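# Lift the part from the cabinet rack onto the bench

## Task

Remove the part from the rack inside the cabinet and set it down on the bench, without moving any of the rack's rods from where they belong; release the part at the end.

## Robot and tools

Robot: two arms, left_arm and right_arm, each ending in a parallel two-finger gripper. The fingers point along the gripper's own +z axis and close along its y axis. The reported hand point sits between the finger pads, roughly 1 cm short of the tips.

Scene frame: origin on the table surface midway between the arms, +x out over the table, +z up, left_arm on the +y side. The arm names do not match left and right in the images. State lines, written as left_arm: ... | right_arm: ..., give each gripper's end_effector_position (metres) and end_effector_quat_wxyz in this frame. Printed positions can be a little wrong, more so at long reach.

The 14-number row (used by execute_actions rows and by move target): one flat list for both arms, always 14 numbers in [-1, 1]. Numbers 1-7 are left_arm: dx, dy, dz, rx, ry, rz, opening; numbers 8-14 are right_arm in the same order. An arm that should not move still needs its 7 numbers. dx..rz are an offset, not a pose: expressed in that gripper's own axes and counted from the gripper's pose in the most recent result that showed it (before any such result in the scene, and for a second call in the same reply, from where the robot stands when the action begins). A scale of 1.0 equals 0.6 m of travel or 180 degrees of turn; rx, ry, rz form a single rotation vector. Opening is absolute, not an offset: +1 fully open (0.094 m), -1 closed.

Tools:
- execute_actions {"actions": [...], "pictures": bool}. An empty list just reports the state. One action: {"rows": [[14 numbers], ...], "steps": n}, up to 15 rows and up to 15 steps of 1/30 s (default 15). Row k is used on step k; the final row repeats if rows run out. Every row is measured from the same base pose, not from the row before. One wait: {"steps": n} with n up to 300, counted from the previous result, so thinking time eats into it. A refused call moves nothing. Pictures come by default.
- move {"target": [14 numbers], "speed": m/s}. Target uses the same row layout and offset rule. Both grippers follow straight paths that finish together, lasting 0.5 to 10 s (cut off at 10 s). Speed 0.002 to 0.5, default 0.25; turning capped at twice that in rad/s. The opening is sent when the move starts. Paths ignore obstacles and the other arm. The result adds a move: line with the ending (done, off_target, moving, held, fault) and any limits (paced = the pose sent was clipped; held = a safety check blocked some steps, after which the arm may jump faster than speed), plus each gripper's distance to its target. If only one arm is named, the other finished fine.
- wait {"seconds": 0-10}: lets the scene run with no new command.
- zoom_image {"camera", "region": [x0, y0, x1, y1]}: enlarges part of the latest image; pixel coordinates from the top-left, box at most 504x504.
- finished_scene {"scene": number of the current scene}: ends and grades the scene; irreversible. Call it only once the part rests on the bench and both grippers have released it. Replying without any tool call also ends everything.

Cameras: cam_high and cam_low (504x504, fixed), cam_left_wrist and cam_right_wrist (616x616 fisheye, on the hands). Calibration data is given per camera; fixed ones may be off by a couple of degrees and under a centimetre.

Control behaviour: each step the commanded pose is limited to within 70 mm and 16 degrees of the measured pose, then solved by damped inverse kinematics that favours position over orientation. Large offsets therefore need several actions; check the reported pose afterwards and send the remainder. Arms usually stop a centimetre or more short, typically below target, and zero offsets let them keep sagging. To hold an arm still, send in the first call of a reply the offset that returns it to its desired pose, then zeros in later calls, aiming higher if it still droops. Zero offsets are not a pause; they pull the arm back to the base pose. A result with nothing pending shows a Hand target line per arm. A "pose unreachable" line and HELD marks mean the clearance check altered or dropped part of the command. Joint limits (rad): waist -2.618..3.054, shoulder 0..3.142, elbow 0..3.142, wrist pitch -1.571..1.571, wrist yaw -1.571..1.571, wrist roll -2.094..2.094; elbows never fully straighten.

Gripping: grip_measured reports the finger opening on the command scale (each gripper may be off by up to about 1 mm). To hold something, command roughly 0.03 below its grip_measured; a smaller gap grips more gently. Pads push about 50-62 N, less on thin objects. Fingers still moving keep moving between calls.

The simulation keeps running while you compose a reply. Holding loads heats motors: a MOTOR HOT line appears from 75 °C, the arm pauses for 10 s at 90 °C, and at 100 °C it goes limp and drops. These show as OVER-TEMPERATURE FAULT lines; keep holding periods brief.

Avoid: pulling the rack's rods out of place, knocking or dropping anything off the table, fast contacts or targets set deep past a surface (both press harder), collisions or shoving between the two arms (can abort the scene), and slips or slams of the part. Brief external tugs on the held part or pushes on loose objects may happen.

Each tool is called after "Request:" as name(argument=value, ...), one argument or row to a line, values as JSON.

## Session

Request:
execute_actions(
  actions=[],
)

Scene clock: 0.00 s of 4320.00 s.
left_arm: end_effector_position=(+0.6222, +0.3537, +0.1125) grip_measured=+1.000 end_effector_quat_wxyz=(-0.591, +0.707, -0.339, +0.189) | right_arm: end_effector_position=(+0.1688, -0.3667, +0.1208) grip_measured=+1.000 end_effector_quat_wxyz=(-0.096, -0.644, +0.758, +0.038)
Joint positions: left_arm=[-0.301  2.311  1.527  0.353 -0.986 -1.8    0.094] | right_arm=[-0.339  1.489  1.18  -1.429  0.122 -1.712  0.094]
Joint velocities: left_arm=[-0.012  0.012  0.027 -0.022 -0.007  0.037  0.   ] | right_arm=[ 0.002 -0.007 -0.017  0.007  0.037  0.037  0.   ]
Motor temperatures (°C, as the motors report them): left_arm=[25 29 28 28 25 27] | right_arm=[25 31 26 29 28 27]
Hand target (left_arm): +0.622, +0.355, +0.119; -0.594, +0.707, -0.336, +0.188
Hand target (right_arm): +0.170, -0.366, +0.126; -0.091, -0.645, +0.758, +0.033
camera_calibration (this result's frames):
cam_left_wrist: T_world_to_cam=[[0.436609, -0.144492, 0.887972, -0.321504], [0.160171, -0.958765, -0.234766, 0.297366], [0.885278, 0.244729, -0.395462, -0.475174], [0, 0, 0, 1]] pos_world=[0.513403, 0.354938, 0.167385]
cam_right_wrist: T_world_to_cam=[[0.978566, 0.116276, -0.169966, -0.106339], [0.199273, -0.742863, 0.639097, -0.371249], [-0.0519496, -0.659268, -0.750111, -0.0502664], [0, 0, 0, 1]] pos_world=[0.175428, -0.296562, 0.181485]

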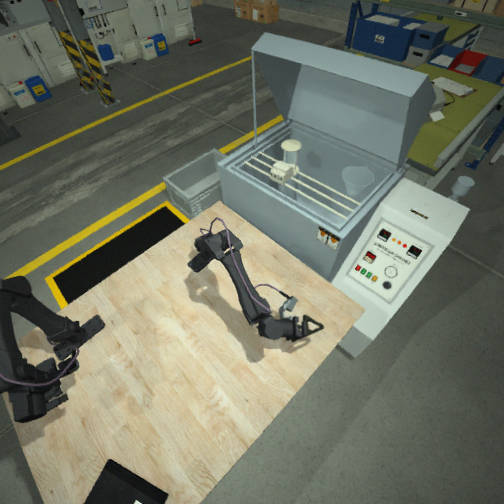

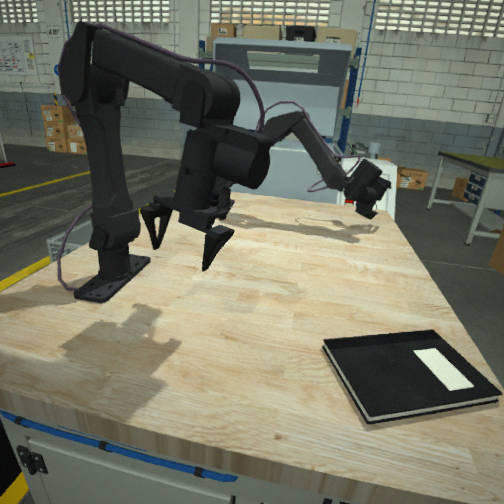

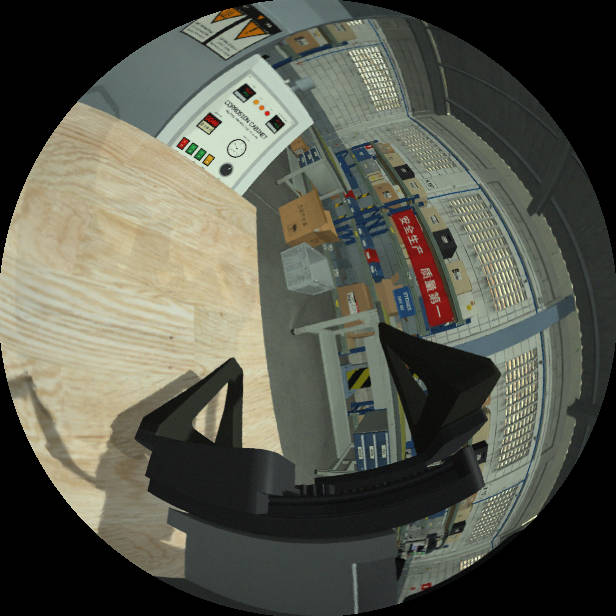

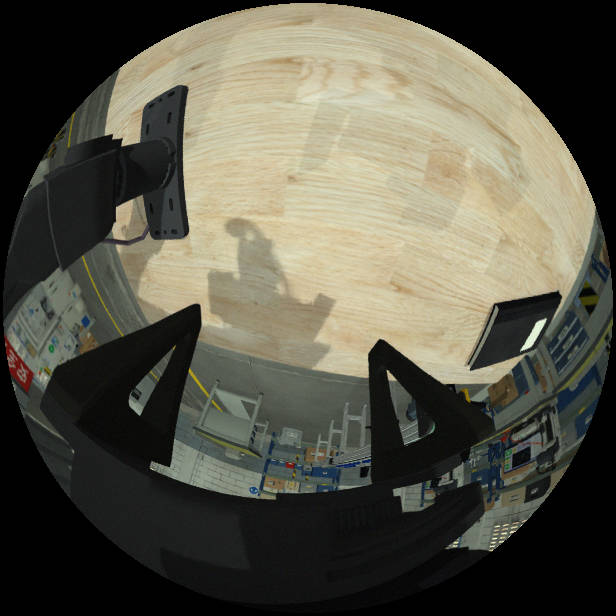

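Request:
move(
  target=[-0.8,-0.303,-0.078,0.066,-0.05,0.456,1,0,0,0,0,0,0,1],
  speed=0.3,
)

Scene clock: 9.63 s of 4320.00 s.
left_arm: end_effector_position=(+0.3017, +0.6667, +0.3612) grip_measured=+1.000 end_effector_quat_wxyz=(+0.655, -0.262, +0.655, +0.270) | right_arm: end_effector_position=(+0.1688, -0.3667, +0.1208) grip_measured=+1.000 end_effector_quat_wxyz=(-0.096, -0.644, +0.758, +0.038)
Joint positions: left_arm=[0.91  1.229 0.961 0.273 0.224 0.01  0.094] | right_arm=[-0.339  1.489  1.18  -1.429  0.122 -1.712  0.094]
Joint velocities: left_arm=[-0.012 -0.007 -0.017 -0.051 -0.051 -0.051  0.   ] | right_arm=[ 0.012  0.007  0.022  0.022  0.007 -0.037  0.   ]
Motor temperatures (°C, as the motors report them): left_arm=[25 32 29 29 25 27] | right_arm=[25 31 27 29 28 27]
Hand target (left_arm): +0.301, +0.666, +0.369; +0.657, -0.256, +0.655, +0.272
Hand target (right_arm): +0.169, -0.367, +0.121; -0.096, -0.644, +0.758, +0.038
Off the commanded pose (left_arm): 0.005 m, 1 deg.
Off the commanded pose (right_arm): 0.000 m, 0 deg.
After step 90, 3.43 s passed at rest.
move: done
camera_calibration (this result's frames):
cam_left_wrist: T_world_to_cam=[[0.654434, -0.694441, -0.299112, 0.372544], [-0.551933, -0.168358, -0.816716, 0.605268], [0.516804, 0.699576, -0.493464, -0.326278], [0, 0, 0, 1]] pos_world=[0.258884, 0.588868, 0.444758]
cam_right_wrist: T_world_to_cam=[[0.978566, 0.116276, -0.169966, -0.106339], [0.199273, -0.742863, 0.639097, -0.371249], [-0.0519496, -0.659268, -0.750111, -0.0502664], [0, 0, 0, 1]] pos_world=[0.175428, -0.296562, 0.181485]

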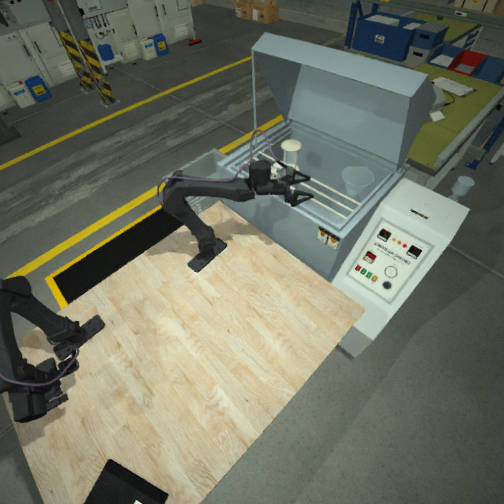

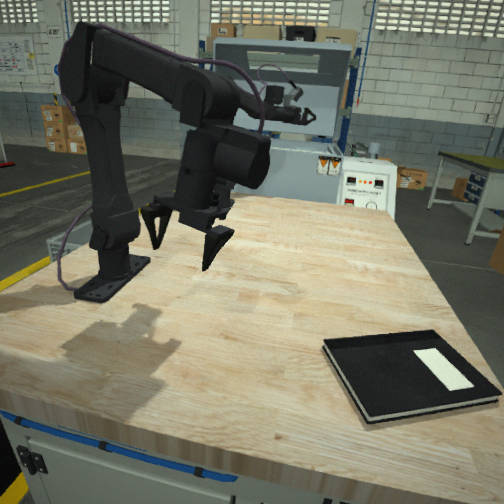

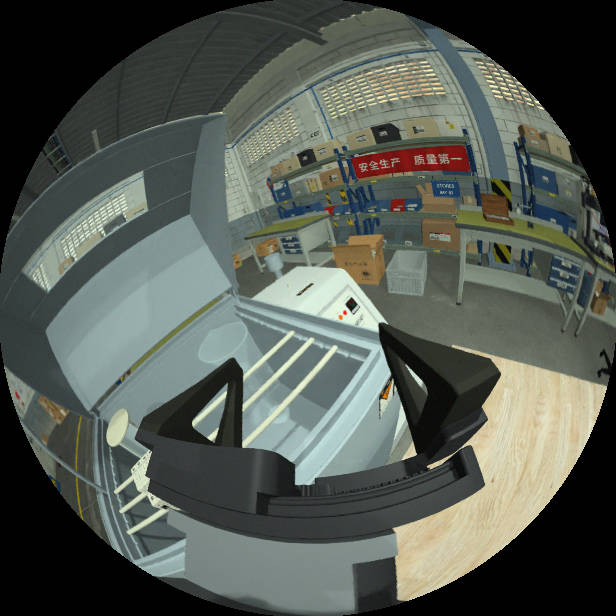

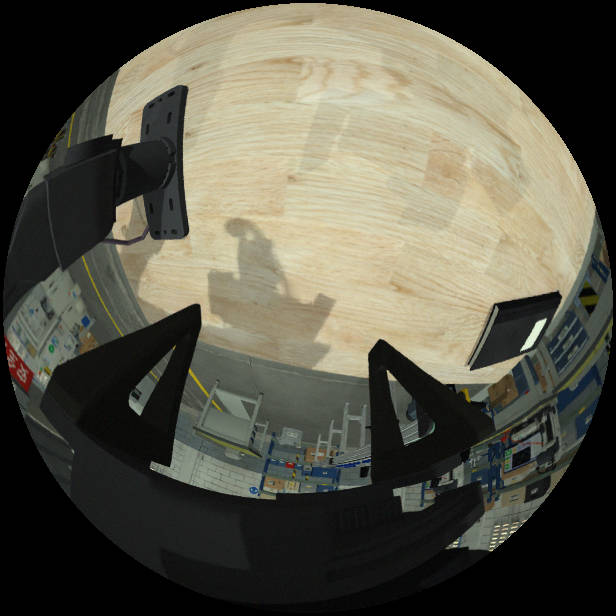

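Request:
move(
  target=[0,0.408,-0.185,-0.232,0.315,-0.134,1,0,0,0,0,0,0,1],
)

Scene clock: 14.67 s of 4320.00 s.
left_arm: end_effector_position=(+0.0564, +0.7643, +0.3601) grip_measured=+1.000 end_effector_quat_wxyz=(+0.230, -0.665, +0.673, +0.227) | right_arm: end_effector_position=(+0.1688, -0.3667, +0.1208) grip_measured=+1.000 end_effector_quat_wxyz=(-0.096, -0.644, +0.758, +0.038)
Joint positions: left_arm=[ 1.426  1.978  2.625 -1.559 -0.029 -0.037  0.094] | right_arm=[-0.339  1.489  1.18  -1.429  0.122 -1.712  0.094]
Joint velocities: left_arm=[ 0.012 -0.007 -0.022 -0.037 -0.022 -0.051  0.   ] | right_arm=[-0.002 -0.002 -0.007 -0.051 -0.007 -0.007  0.   ]
Motor temperatures (°C, as the motors report them): left_arm=[25 31 29 30 25 27] | right_arm=[25 31 27 29 28 27]
Hand target (left_arm): +0.052, +0.762, +0.362; -0.226, +0.671, -0.668, -0.230
Hand target (right_arm): +0.169, -0.367, +0.121; -0.096, -0.644, +0.758, +0.038
Off the commanded pose (left_arm): 0.006 m, 7 deg.
Off the commanded pose (right_arm): 0.000 m, 0 deg.
joint sent to its limit (left arm) — the command would take joint 4 (wrist pitch) past its lower limit, so that joint was sent only as far as its limit.
move: off_target (left_arm)
camera_calibration (this result's frames):
cam_left_wrist: T_world_to_cam=[[0.954039, -0.250411, -0.164634, 0.195851], [-0.267662, -0.959082, -0.0922946, 0.81281], [-0.134786, 0.132119, -0.982027, 0.378003], [0, 0, 0, 1]] pos_world=[0.0816579, 0.778654, 0.478471]
cam_right_wrist: T_world_to_cam=[[0.978566, 0.116276, -0.169966, -0.106339], [0.199273, -0.742863, 0.639097, -0.371249], [-0.0519496, -0.659268, -0.750111, -0.0502664], [0, 0, 0, 1]] pos_world=[0.175428, -0.296562, 0.181485]

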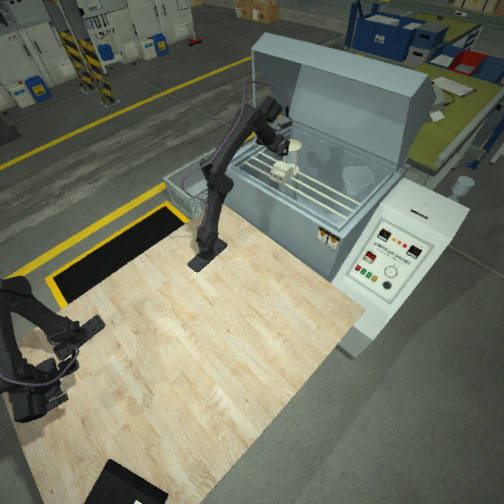

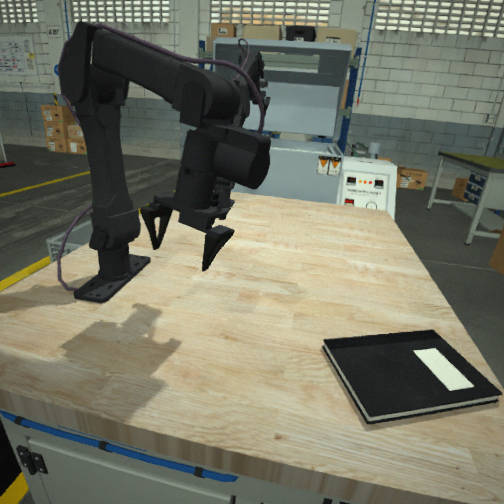

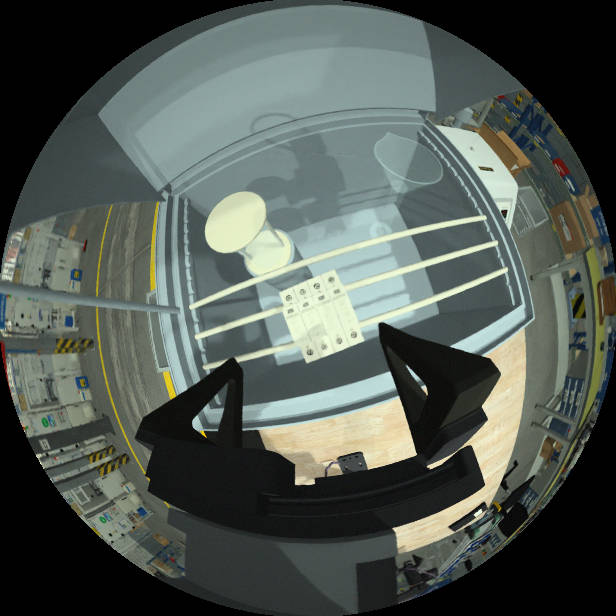

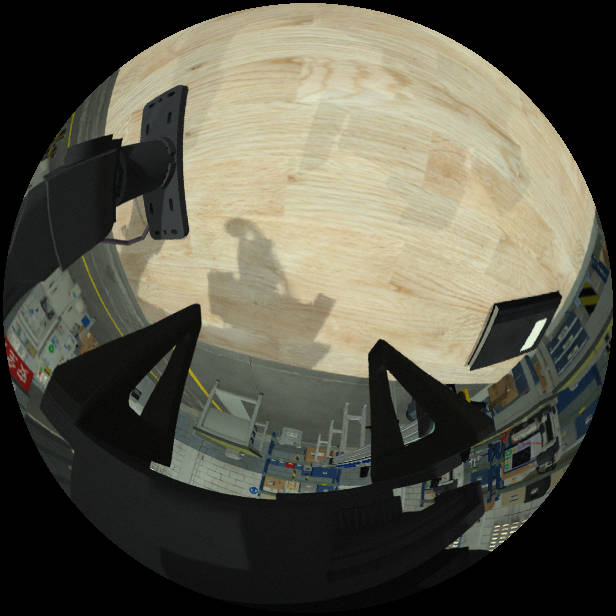

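Request:
move(
  target=[0.032,-0.011,0.127,0,0.09,0,1,0,0,0,0,0,0,1],
  speed=0.1,
)

Scene clock: 20.87 s of 4320.00 s.
left_arm: end_effector_position=(+0.0581, +0.7982, +0.2868) grip_measured=+1.000 end_effector_quat_wxyz=(+0.169, -0.681, +0.691, +0.173) | right_arm: end_effector_position=(+0.1688, -0.3667, +0.1208) grip_measured=+1.000 end_effector_quat_wxyz=(-0.096, -0.644, +0.758, +0.038)
Joint positions: left_arm=[ 1.426  2.146  2.625 -1.562 -0.03  -0.039  0.094] | right_arm=[-0.339  1.489  1.18  -1.429  0.122 -1.712  0.094]
Joint velocities: left_arm=[-0.002 -0.002 -0.007  0.051 -0.051  0.022  0.   ] | right_arm=[ 0.012 -0.017 -0.012  0.037 -0.022 -0.007  0.   ]
Motor temperatures (°C, as the motors report them): left_arm=[25 31 29 29 25 27] | right_arm=[25 31 27 29 28 27]
Hand target (left_arm): +0.063, +0.795, +0.288; -0.171, +0.682, -0.691, -0.166
Hand target (right_arm): +0.169, -0.367, +0.121; -0.096, -0.644, +0.758, +0.038
Off the commanded pose (left_arm): 0.006 m, 6 deg.
Off the commanded pose (right_arm): 0.000 m, 0 deg.
joint sent to its limit (left arm) — the command would take joint 4 (wrist pitch) past its lower limit, so that joint was sent only as far as its limit.
After step 90, 1.43 s passed at rest.
move: off_target (left_arm)
camera_calibration (this result's frames):
cam_left_wrist: T_world_to_cam=[[0.953124, -0.273262, -0.129931, 0.198919], [-0.265414, -0.961241, 0.0746431, 0.792746], [-0.145292, -0.0366588, -0.988709, 0.438986], [0, 0, 0, 1]] pos_world=[0.0845923, 0.83247, 0.400702]
cam_right_wrist: T_world_to_cam=[[0.978566, 0.116276, -0.169966, -0.106339], [0.199273, -0.742863, 0.639097, -0.371249], [-0.0519496, -0.659268, -0.750111, -0.0502664], [0, 0, 0, 1]] pos_world=[0.175428, -0.296562, 0.181485]

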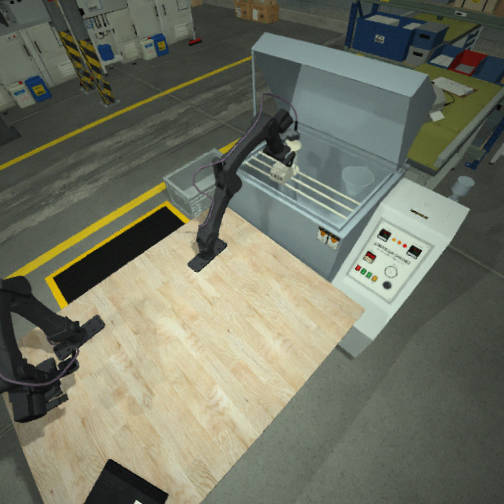

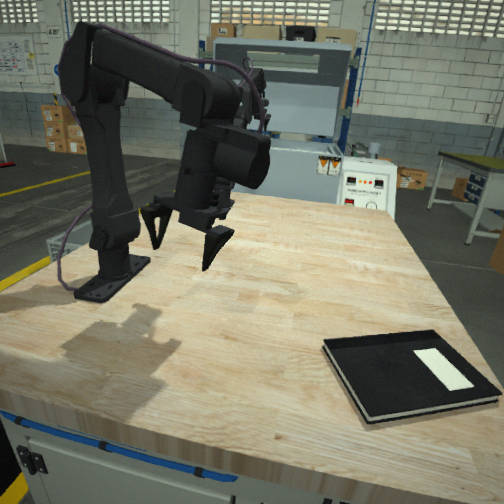

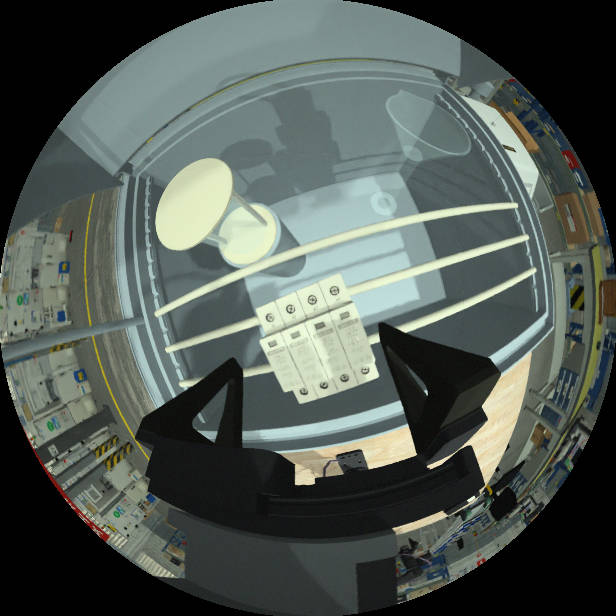

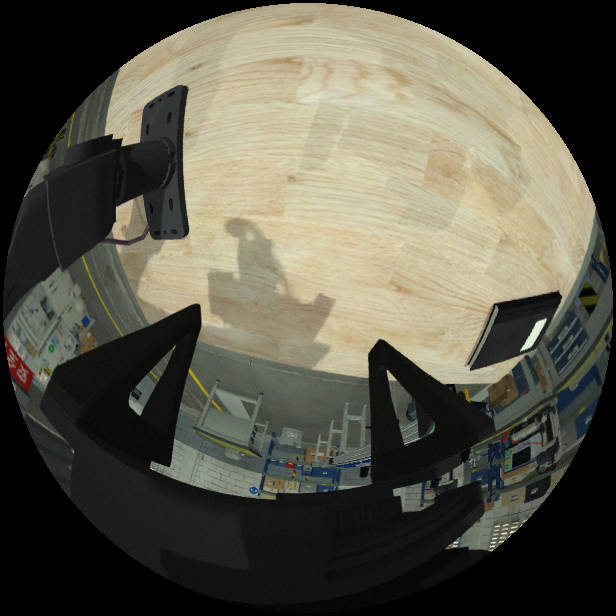

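Request:
move(
  target=[0.05,-0.01,0.094,-0.016,0,-0.029,1,0,0,0,0,0,0,1],
  speed=0.05,
)

Scene clock: 25.67 s of 4320.00 s.
left_arm: end_effector_position=(+0.0615, +0.7991, +0.2086) grip_measured=+1.000 end_effector_quat_wxyz=(-0.144, +0.718, -0.660, -0.165) | right_arm: end_effector_position=(+0.1688, -0.3667, +0.1208) grip_measured=+1.000 end_effector_quat_wxyz=(-0.096, -0.644, +0.758, +0.038)
Joint positions: left_arm=[ 1.398  1.979  2.031 -1.188 -0.084 -0.154  0.094] | right_arm=[-0.339  1.489  1.18  -1.429  0.122 -1.712  0.094]
Joint velocities: left_arm=[-0.012 -0.002 -0.027 -0.037 -0.007 -0.007  0.   ] | right_arm=[-0.017 -0.007  0.002 -0.037 -0.037  0.022  0.   ]
Motor temperatures (°C, as the motors report them): left_arm=[25 32 29 29 25 27] | right_arm=[25 31 27 29 28 27]
Hand target (left_arm): +0.063, +0.799, +0.223; -0.160, +0.716, -0.654, -0.181
Hand target (right_arm): +0.169, -0.367, +0.121; -0.096, -0.644, +0.758, +0.038
Off the commanded pose (left_arm): 0.014 m, 3 deg.
Off the commanded pose (right_arm): 0.000 m, 0 deg.
move: off_target (left_arm)
camera_calibration (this result's frames):
cam_left_wrist: T_world_to_cam=[[0.975628, -0.183756, -0.119929, 0.110756], [-0.169445, -0.978168, 0.120315, 0.798436], [-0.139419, -0.0970616, -0.985465, 0.409459], [0, 0, 0, 1]] pos_world=[0.0843209, 0.841099, 0.320727]
cam_right_wrist: T_world_to_cam=[[0.978566, 0.116276, -0.169966, -0.106339], [0.199273, -0.742863, 0.639097, -0.371249], [-0.0519496, -0.659268, -0.750111, -0.0502664], [0, 0, 0, 1]] pos_world=[0.175428, -0.296562, 0.181485]

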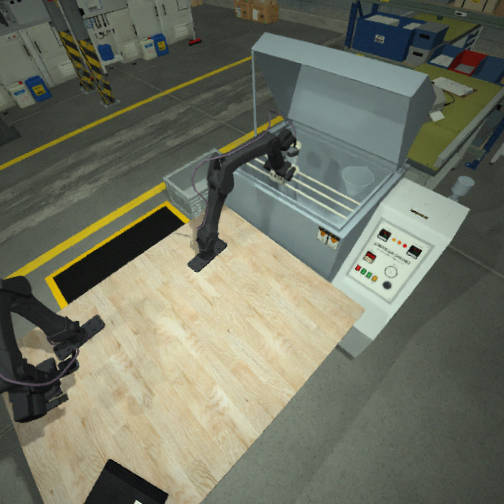

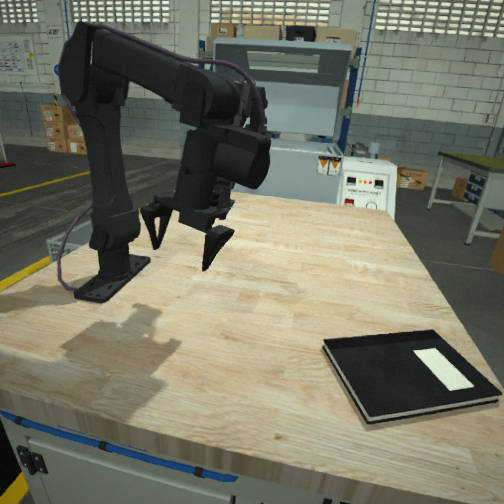

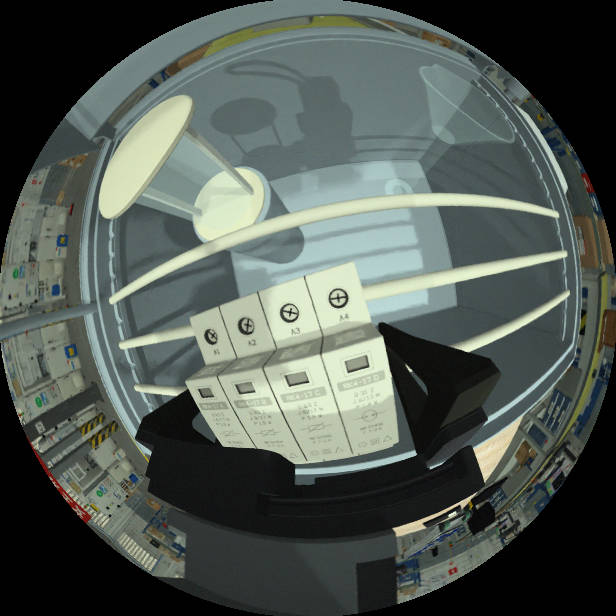

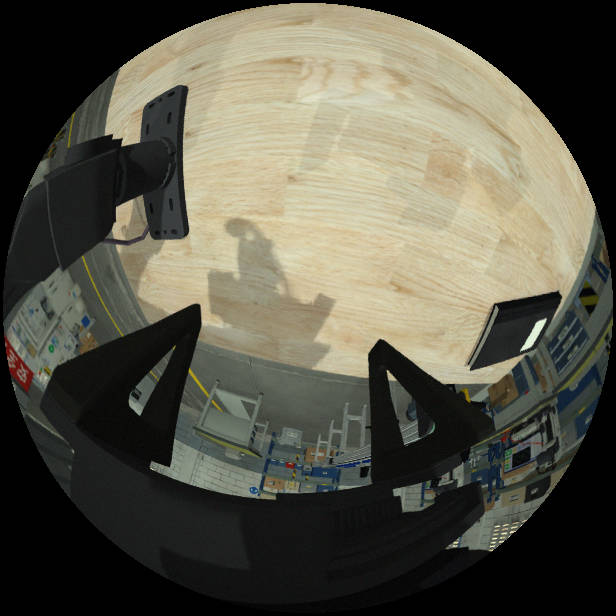

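Good. Grip, then lift.

Request:
move(
  target=[0,0,0,0,0,0,0.2,0,0,0,0,0,0,1],
)

Request:
move(
  target=[-0.075,0,-0.14,0,0,0,0.2,0,0,0,0,0,0,1],
  speed=0.04,
)

Scene clock: 28.53 s of 4320.00 s.
left_arm: end_effector_position=(+0.0621, +0.7994, +0.2087) grip_measured=+0.520 end_effector_quat_wxyz=(-0.146, +0.718, -0.660, -0.164) | right_arm: end_effector_position=(+0.1688, -0.3667, +0.1208) grip_measured=+1.000 end_effector_quat_wxyz=(-0.096, -0.644, +0.758, +0.038)
Joint positions: left_arm=[ 1.398  1.979  2.031 -1.187 -0.081 -0.154  0.071] | right_arm=[-0.339  1.489  1.18  -1.429  0.122 -1.712  0.094]
Joint velocities: left_arm=[ 0.002 -0.012  0.002 -0.066  0.066 -0.066 -0.001] | right_arm=[ 0.007 -0.002 -0.012 -0.066  0.066 -0.007  0.   ]
Motor temperatures (°C, as the motors report them): left_arm=[25 33 29 29 25 27] | right_arm=[25 31 27 29 28 27]
Hand target (left_arm): +0.062, +0.799, +0.209; -0.144, +0.719, -0.660, -0.165
Hand target (right_arm): +0.169, -0.367, +0.121; -0.096, -0.644, +0.758, +0.038
Off the commanded pose (left_arm): 0.001 m, 0 deg.
Off the commanded pose (right_arm): 0.000 m, 0 deg.
move: done
camera_calibration (this result's frames):
cam_left_wrist: T_world_to_cam=[[0.9759, -0.184183, -0.117033, 0.10999], [-0.170413, -0.978223, 0.118485, 0.799311], [-0.136307, -0.0956857, -0.986035, 0.408512], [0, 0, 0, 1]] pos_world=[0.084557, 0.841252, 0.320973]
cam_right_wrist: T_world_to_cam=[[0.978566, 0.116276, -0.169966, -0.106339], [0.199273, -0.742863, 0.639097, -0.371249], [-0.0519496, -0.659268, -0.750111, -0.0502664], [0, 0, 0, 1]] pos_world=[0.175428, -0.296562, 0.181485]

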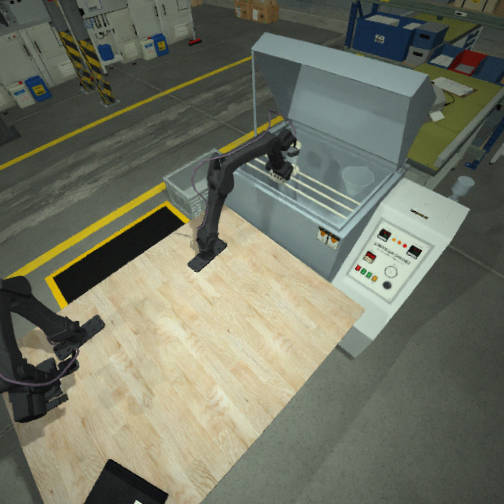

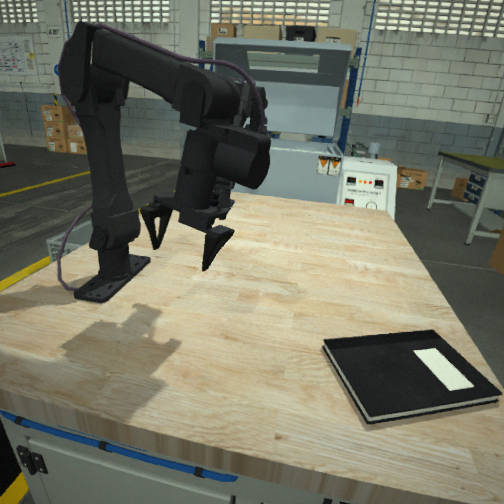

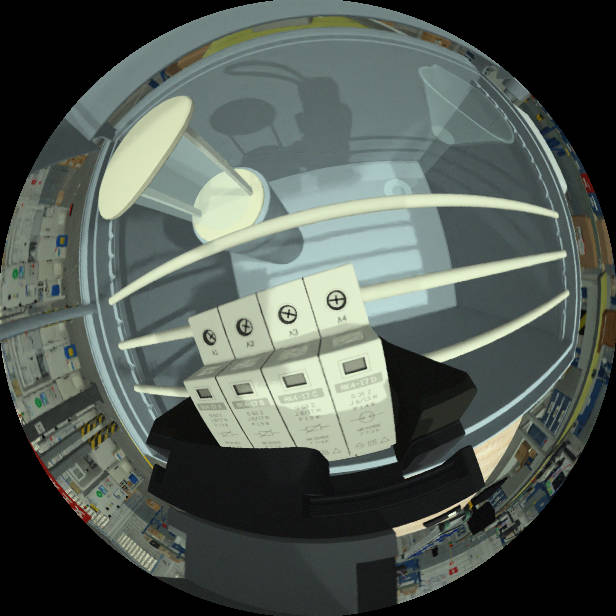

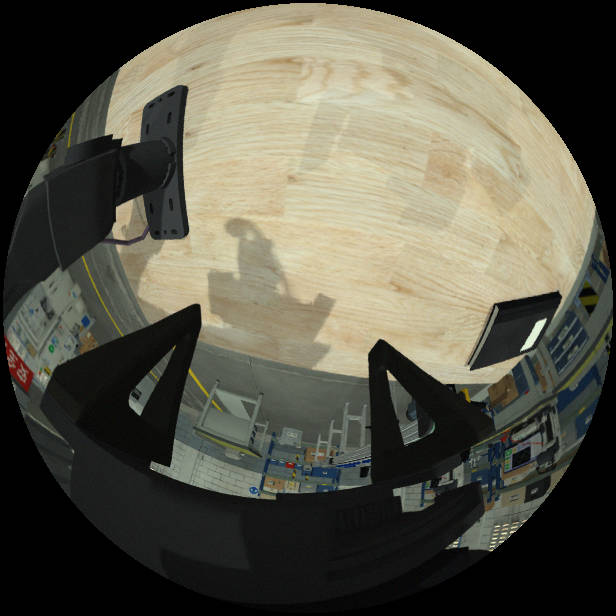

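Scene clock: 31.20 s of 4320.00 s.
left_arm: end_effector_position=(+0.0627, +0.8062, +0.2771) grip_measured=+0.520 end_effector_quat_wxyz=(-0.160, +0.716, -0.657, -0.175) | right_arm: end_effector_position=(+0.1688, -0.3667, +0.1208) grip_measured=+1.000 end_effector_quat_wxyz=(-0.096, -0.644, +0.758, +0.038)
Joint positions: left_arm=[ 1.398  2.199  2.676 -1.576 -0.081 -0.154  0.071] | right_arm=[-0.339  1.489  1.18  -1.429  0.122 -1.712  0.094]
Joint velocities: left_arm=[ 0.002  0.012 -0.002 -0.081  0.022  0.007 -0.002] | right_arm=[ 0.012  0.002 -0.027 -0.037 -0.051 -0.007  0.   ]
Motor temperatures (°C, as the motors report them): left_arm=[25 33 30 29 25 27] | right_arm=[25 32 27 29 28 27]
Hand target (left_arm): +0.063, +0.802, +0.302; -0.184, +0.708, -0.653, -0.196
Hand target (right_arm): +0.169, -0.367, +0.121; -0.096, -0.644, +0.758, +0.038
Off the commanded pose (left_arm): 0.027 m, 2 deg.
Off the commanded pose (right_arm): 0.000 m, 0 deg.
joint sent to its limit (left arm) — the command would take joint 4 (wrist pitch) past its lower limit, so that joint was sent only as far as its limit.
move: off_target (left_arm)
camera_calibration (this result's frames):
cam_left_wrist: T_world_to_cam=[[0.97619, -0.180273, -0.120642, 0.116493], [-0.171047, -0.981762, 0.0829837, 0.810745], [-0.133401, -0.0603725, -0.989222, 0.448881], [0, 0, 0, 1]] pos_world=[0.0848369, 0.84406, 0.390818]
cam_right_wrist: T_world_to_cam=[[0.978566, 0.116276, -0.169966, -0.106339], [0.199273, -0.742863, 0.639097, -0.371249], [-0.0519496, -0.659268, -0.750111, -0.0502664], [0, 0, 0, 1]] pos_world=[0.175428, -0.296562, 0.181485]

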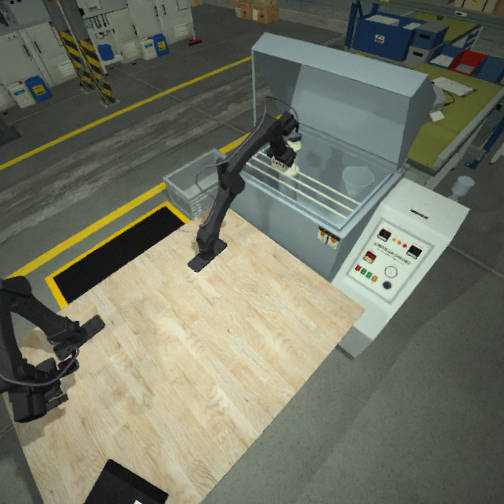

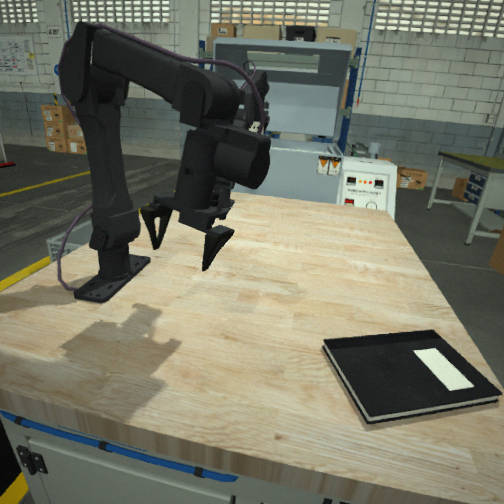

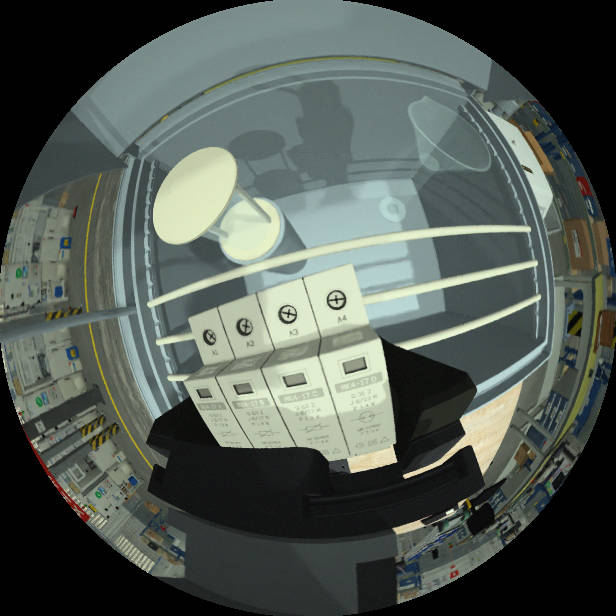

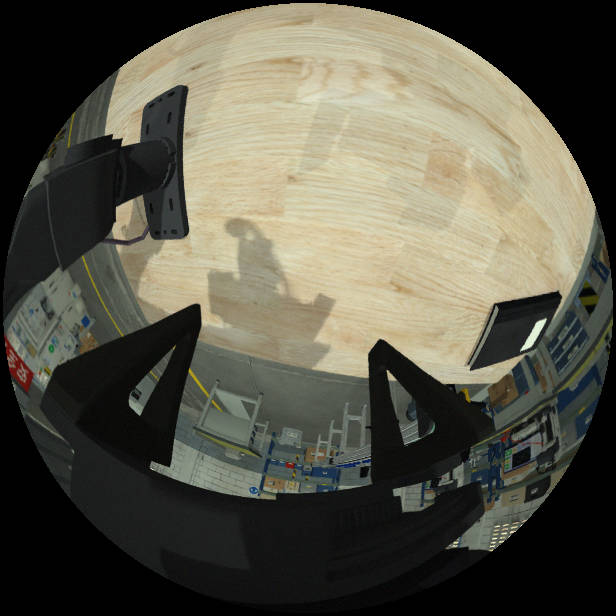

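Repeat the proven sequence.

Request:
move(
  target=[-0.055,0,-0.095,0,-0.06,0,0.2,0,0,0,0,0,0,1],
  speed=0.1,
)

Request:
move(
  target=[0.1,-0.4,-0.15,0.145,0,0.183,0.2,0,0,0,0,0,0,1],
  speed=0.2,
)

Request:
move(
  target=[0.25,-0.38,-0.08,0.12,0,0.15,0.2,0,0,0,0,0,0,1],
  speed=0.2,
)

Scene clock: 35.80 s of 4320.00 s.
left_arm: end_effector_position=(+0.0629, +0.8144, +0.3183) grip_measured=+0.520 end_effector_quat_wxyz=(-0.210, +0.703, -0.643, -0.222) | right_arm: end_effector_position=(+0.1688, -0.3667, +0.1208) grip_measured=+1.000 end_effector_quat_wxyz=(-0.096, -0.644, +0.758, +0.038)
Joint positions: left_arm=[ 1.393  2.215  2.835 -1.576 -0.096 -0.151  0.071] | right_arm=[-0.339  1.489  1.18  -1.429  0.122 -1.712  0.094]
Joint velocities: left_arm=[-0.007 -0.007 -0.002 -0.037  0.022 -0.081  0.001] | right_arm=[ 0.017 -0.012 -0.012 -0.037 -0.007 -0.051  0.   ]
Motor temperatures (°C, as the motors report them): left_arm=[25 34 30 29 25 27] | right_arm=[25 32 27 29 28 27]
Hand target (left_arm): +0.063, +0.808, +0.342; -0.227, +0.694, -0.638, -0.246
Hand target (right_arm): +0.169, -0.367, +0.121; -0.096, -0.644, +0.758, +0.038
Off the commanded pose (left_arm): 0.025 m, 3 deg.
Off the commanded pose (right_arm): 0.000 m, 0 deg.
joint sent to its limit (left arm) — the command would take joint 4 (wrist pitch) past its lower limit, so that joint was sent only as far as its limit.
After step 90, 0.30 s passed at rest.
move: off_target (left_arm)
camera_calibration (this result's frames):
cam_left_wrist: T_world_to_cam=[[0.976061, -0.160178, -0.147135, 0.114861], [-0.17012, -0.983739, -0.0575919, 0.861728], [-0.135518, 0.0812438, -0.987438, 0.374413], [0, 0, 0, 1]] pos_world=[0.0852253, 0.835695, 0.436238]
cam_right_wrist: T_world_to_cam=[[0.978566, 0.116276, -0.169966, -0.106339], [0.199273, -0.742863, 0.639097, -0.371249], [-0.0519496, -0.659268, -0.750111, -0.0502664], [0, 0, 0, 1]] pos_world=[0.175428, -0.296562, 0.181485]

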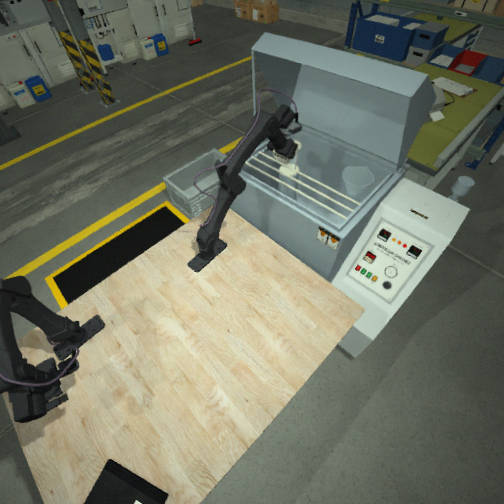

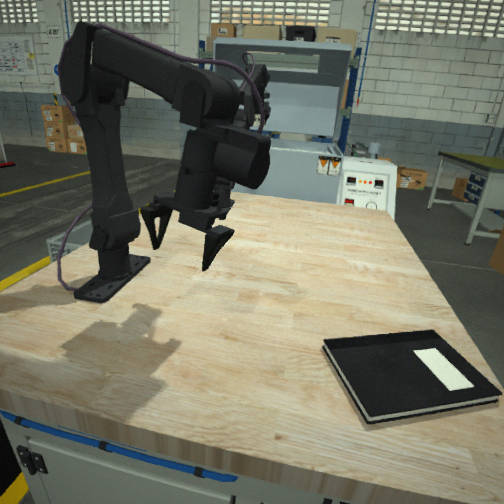

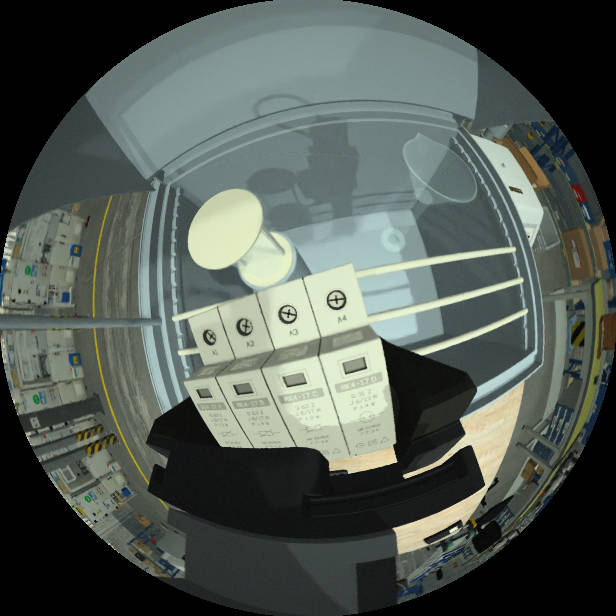

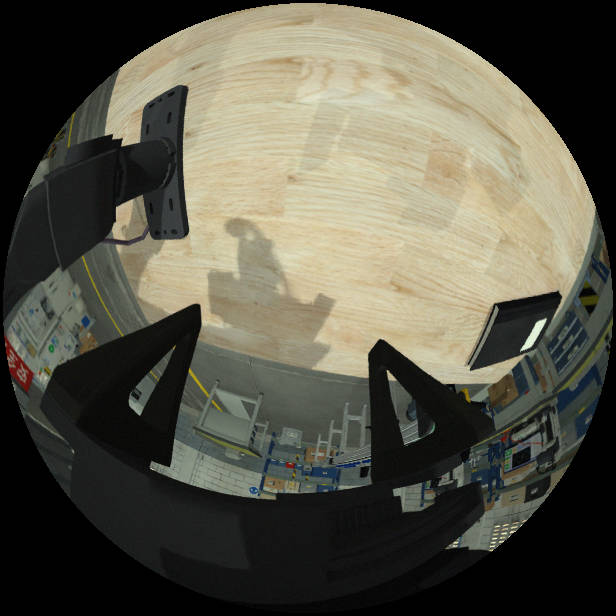

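Scene clock: 38.03 s of 4320.00 s.
left_arm: end_effector_position=(+0.3038, +0.7305, +0.3310) grip_measured=+0.521 end_effector_quat_wxyz=(+0.294, -0.437, +0.841, +0.125) | right_arm: end_effector_position=(+0.1688, -0.3667, +0.1208) grip_measured=+1.000 end_effector_quat_wxyz=(-0.096, -0.644, +0.758, +0.038)
Joint positions: left_arm=[ 0.924  2.196  2.847 -1.575  0.077  0.025  0.071] | right_arm=[-0.339  1.489  1.18  -1.429  0.122 -1.712  0.094]
Joint velocities: left_arm=[ 0.007 -0.012 -0.007  0.007 -0.037  0.007 -0.   ] | right_arm=[-0.012  0.012 -0.012 -0.051  0.007 -0.037  0.   ]
Motor temperatures (°C, as the motors report them): left_arm=[25 35 30 29 25 27] | right_arm=[25 31 27 29 28 27]
Hand target (left_arm): +0.308, +0.733, +0.358; +0.336, -0.422, +0.829, +0.145
Hand target (right_arm): +0.169, -0.367, +0.121; -0.096, -0.644, +0.758, +0.038
Off the commanded pose (left_arm): 0.029 m, 1 deg.
Off the commanded pose (right_arm): 0.000 m, 0 deg.
elbow stopped short (left arm): the move would have taken joint 3 (elbow) straighter than the controller allows; a more bent joint 3 avoids this.
move: off_target (left_arm)
camera_calibration (this result's frames):
cam_left_wrist: T_world_to_cam=[[0.63951, -0.759629, -0.118284, 0.39875], [-0.768777, -0.632455, -0.0947724, 0.758446], [-0.00281728, 0.151542, -0.988447, 0.335095], [0, 0, 0, 1]] pos_world=[0.329015, 0.731804, 0.450269]
cam_right_wrist: T_world_to_cam=[[0.978566, 0.116276, -0.169966, -0.106339], [0.199273, -0.742863, 0.639097, -0.371249], [-0.0519496, -0.659268, -0.750111, -0.0502664], [0, 0, 0, 1]] pos_world=[0.175428, -0.296562, 0.181485]

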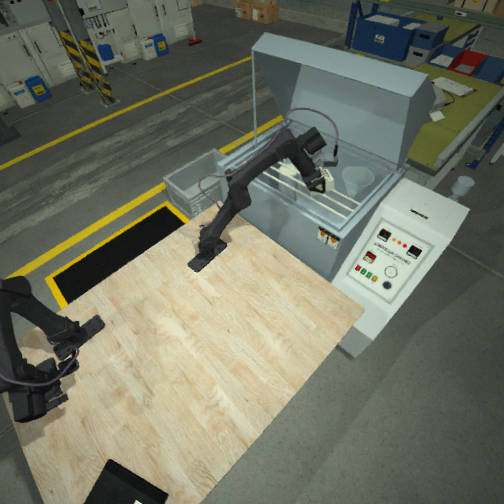

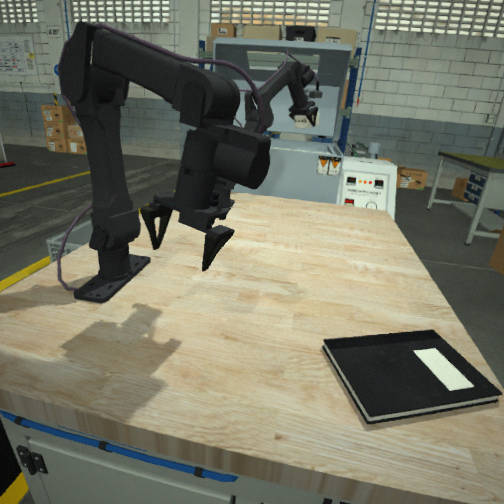

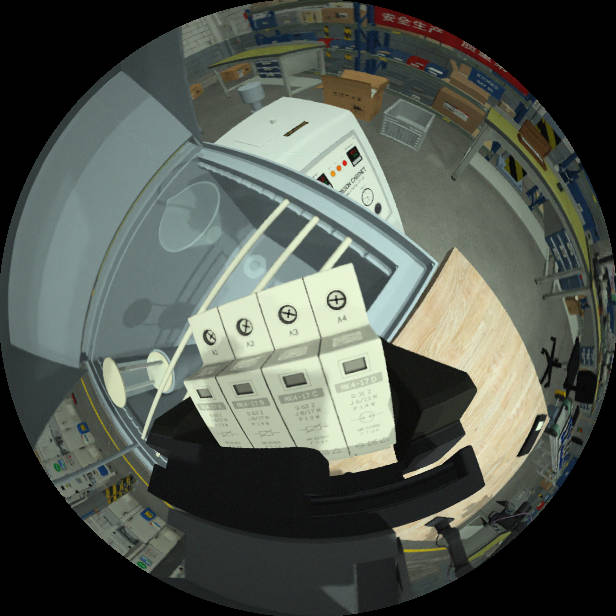

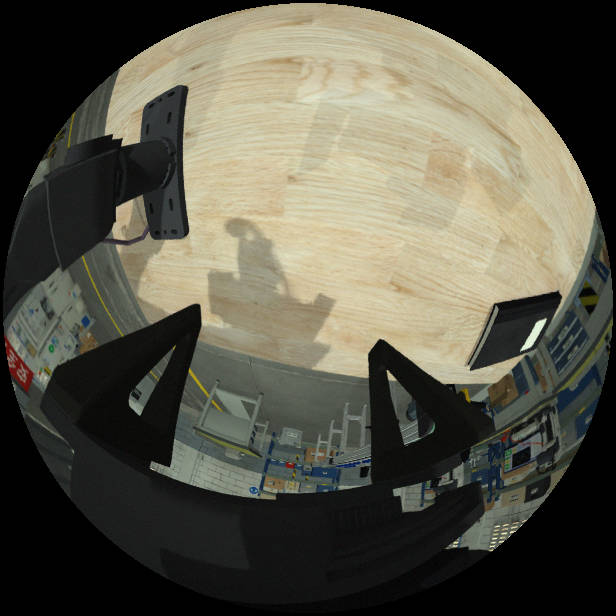

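Scene clock: 40.10 s of 4320.00 s.
left_arm: end_effector_position=(+0.3944, +0.4732, +0.2592) grip_measured=+0.522 end_effector_quat_wxyz=(+0.273, -0.172, +0.946, +0.014) | right_arm: end_effector_position=(+0.1688, -0.3667, +0.1208) grip_measured=+1.000 end_effector_quat_wxyz=(-0.096, -0.644, +0.758, +0.038)
Joint positions: left_arm=[ 0.343  1.576  1.693 -1.143  0.104  0.041  0.071] | right_arm=[-0.339  1.489  1.18  -1.429  0.122 -1.712  0.094]
Joint velocities: left_arm=[ 0.017 -0.007  0.007 -0.022  0.007 -0.022  0.001] | right_arm=[ 0.007 -0.002 -0.002 -0.037 -0.022 -0.051  0.   ]
Motor temperatures (°C, as the motors report them): left_arm=[25 35 30 30 25 27] | right_arm=[25 31 27 29 28 27]
Hand target (left_arm): +0.401, +0.476, +0.292; +0.333, -0.169, +0.927, +0.027
Hand target (right_arm): +0.169, -0.367, +0.121; -0.096, -0.644, +0.758, +0.038
Off the commanded pose (left_arm): 0.031 m, 8 deg.
Off the commanded pose (right_arm): 0.000 m, 0 deg.
move: off_target (left_arm)
camera_calibration (this result's frames):
cam_left_wrist: T_world_to_cam=[[0.0815697, -0.993988, -0.0730355, 0.456096], [-0.996666, -0.0814856, -0.00413489, 0.464214], [-0.00184131, 0.0731293, -0.997321, 0.342333], [0, 0, 0, 1]] pos_world=[0.426093, 0.466146, 0.376646]
cam_right_wrist: T_world_to_cam=[[0.978566, 0.116276, -0.169966, -0.106339], [0.199273, -0.742863, 0.639097, -0.371249], [-0.0519496, -0.659268, -0.750111, -0.0502664], [0, 0, 0, 1]] pos_world=[0.175428, -0.296562, 0.181485]

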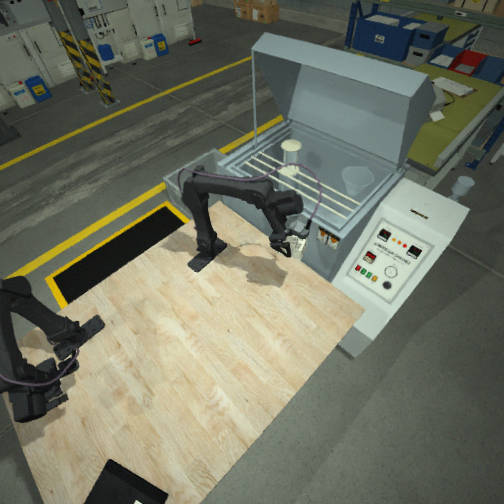

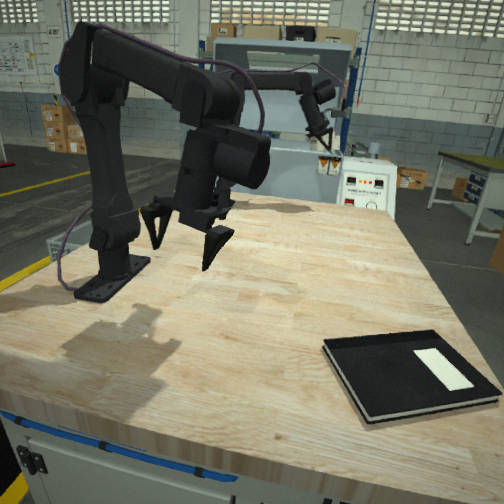

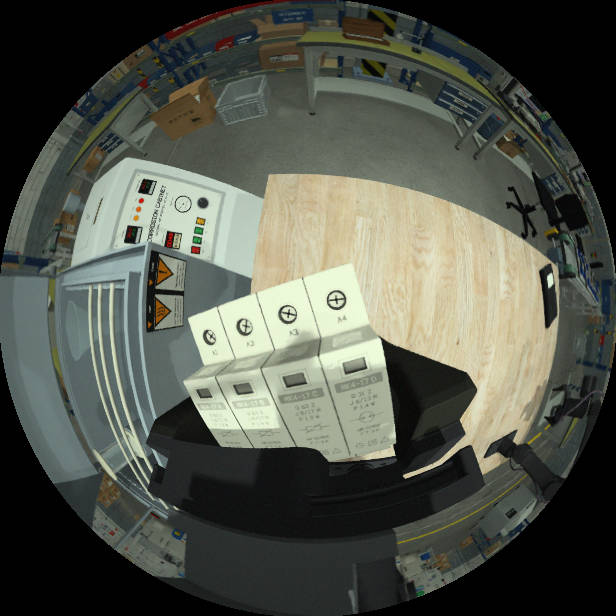

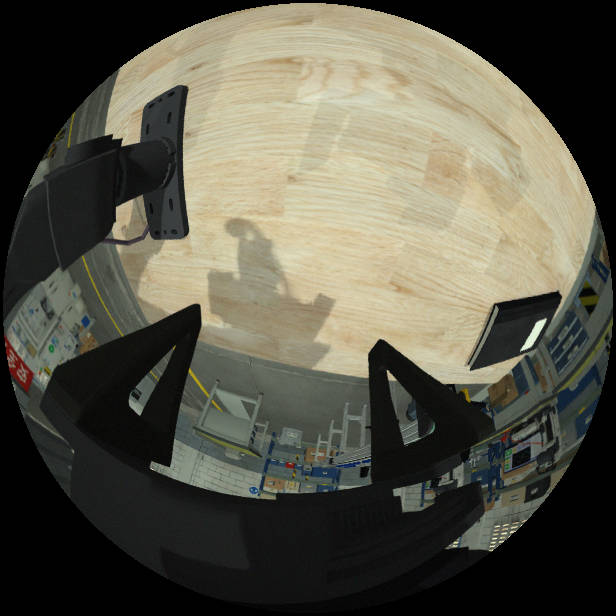

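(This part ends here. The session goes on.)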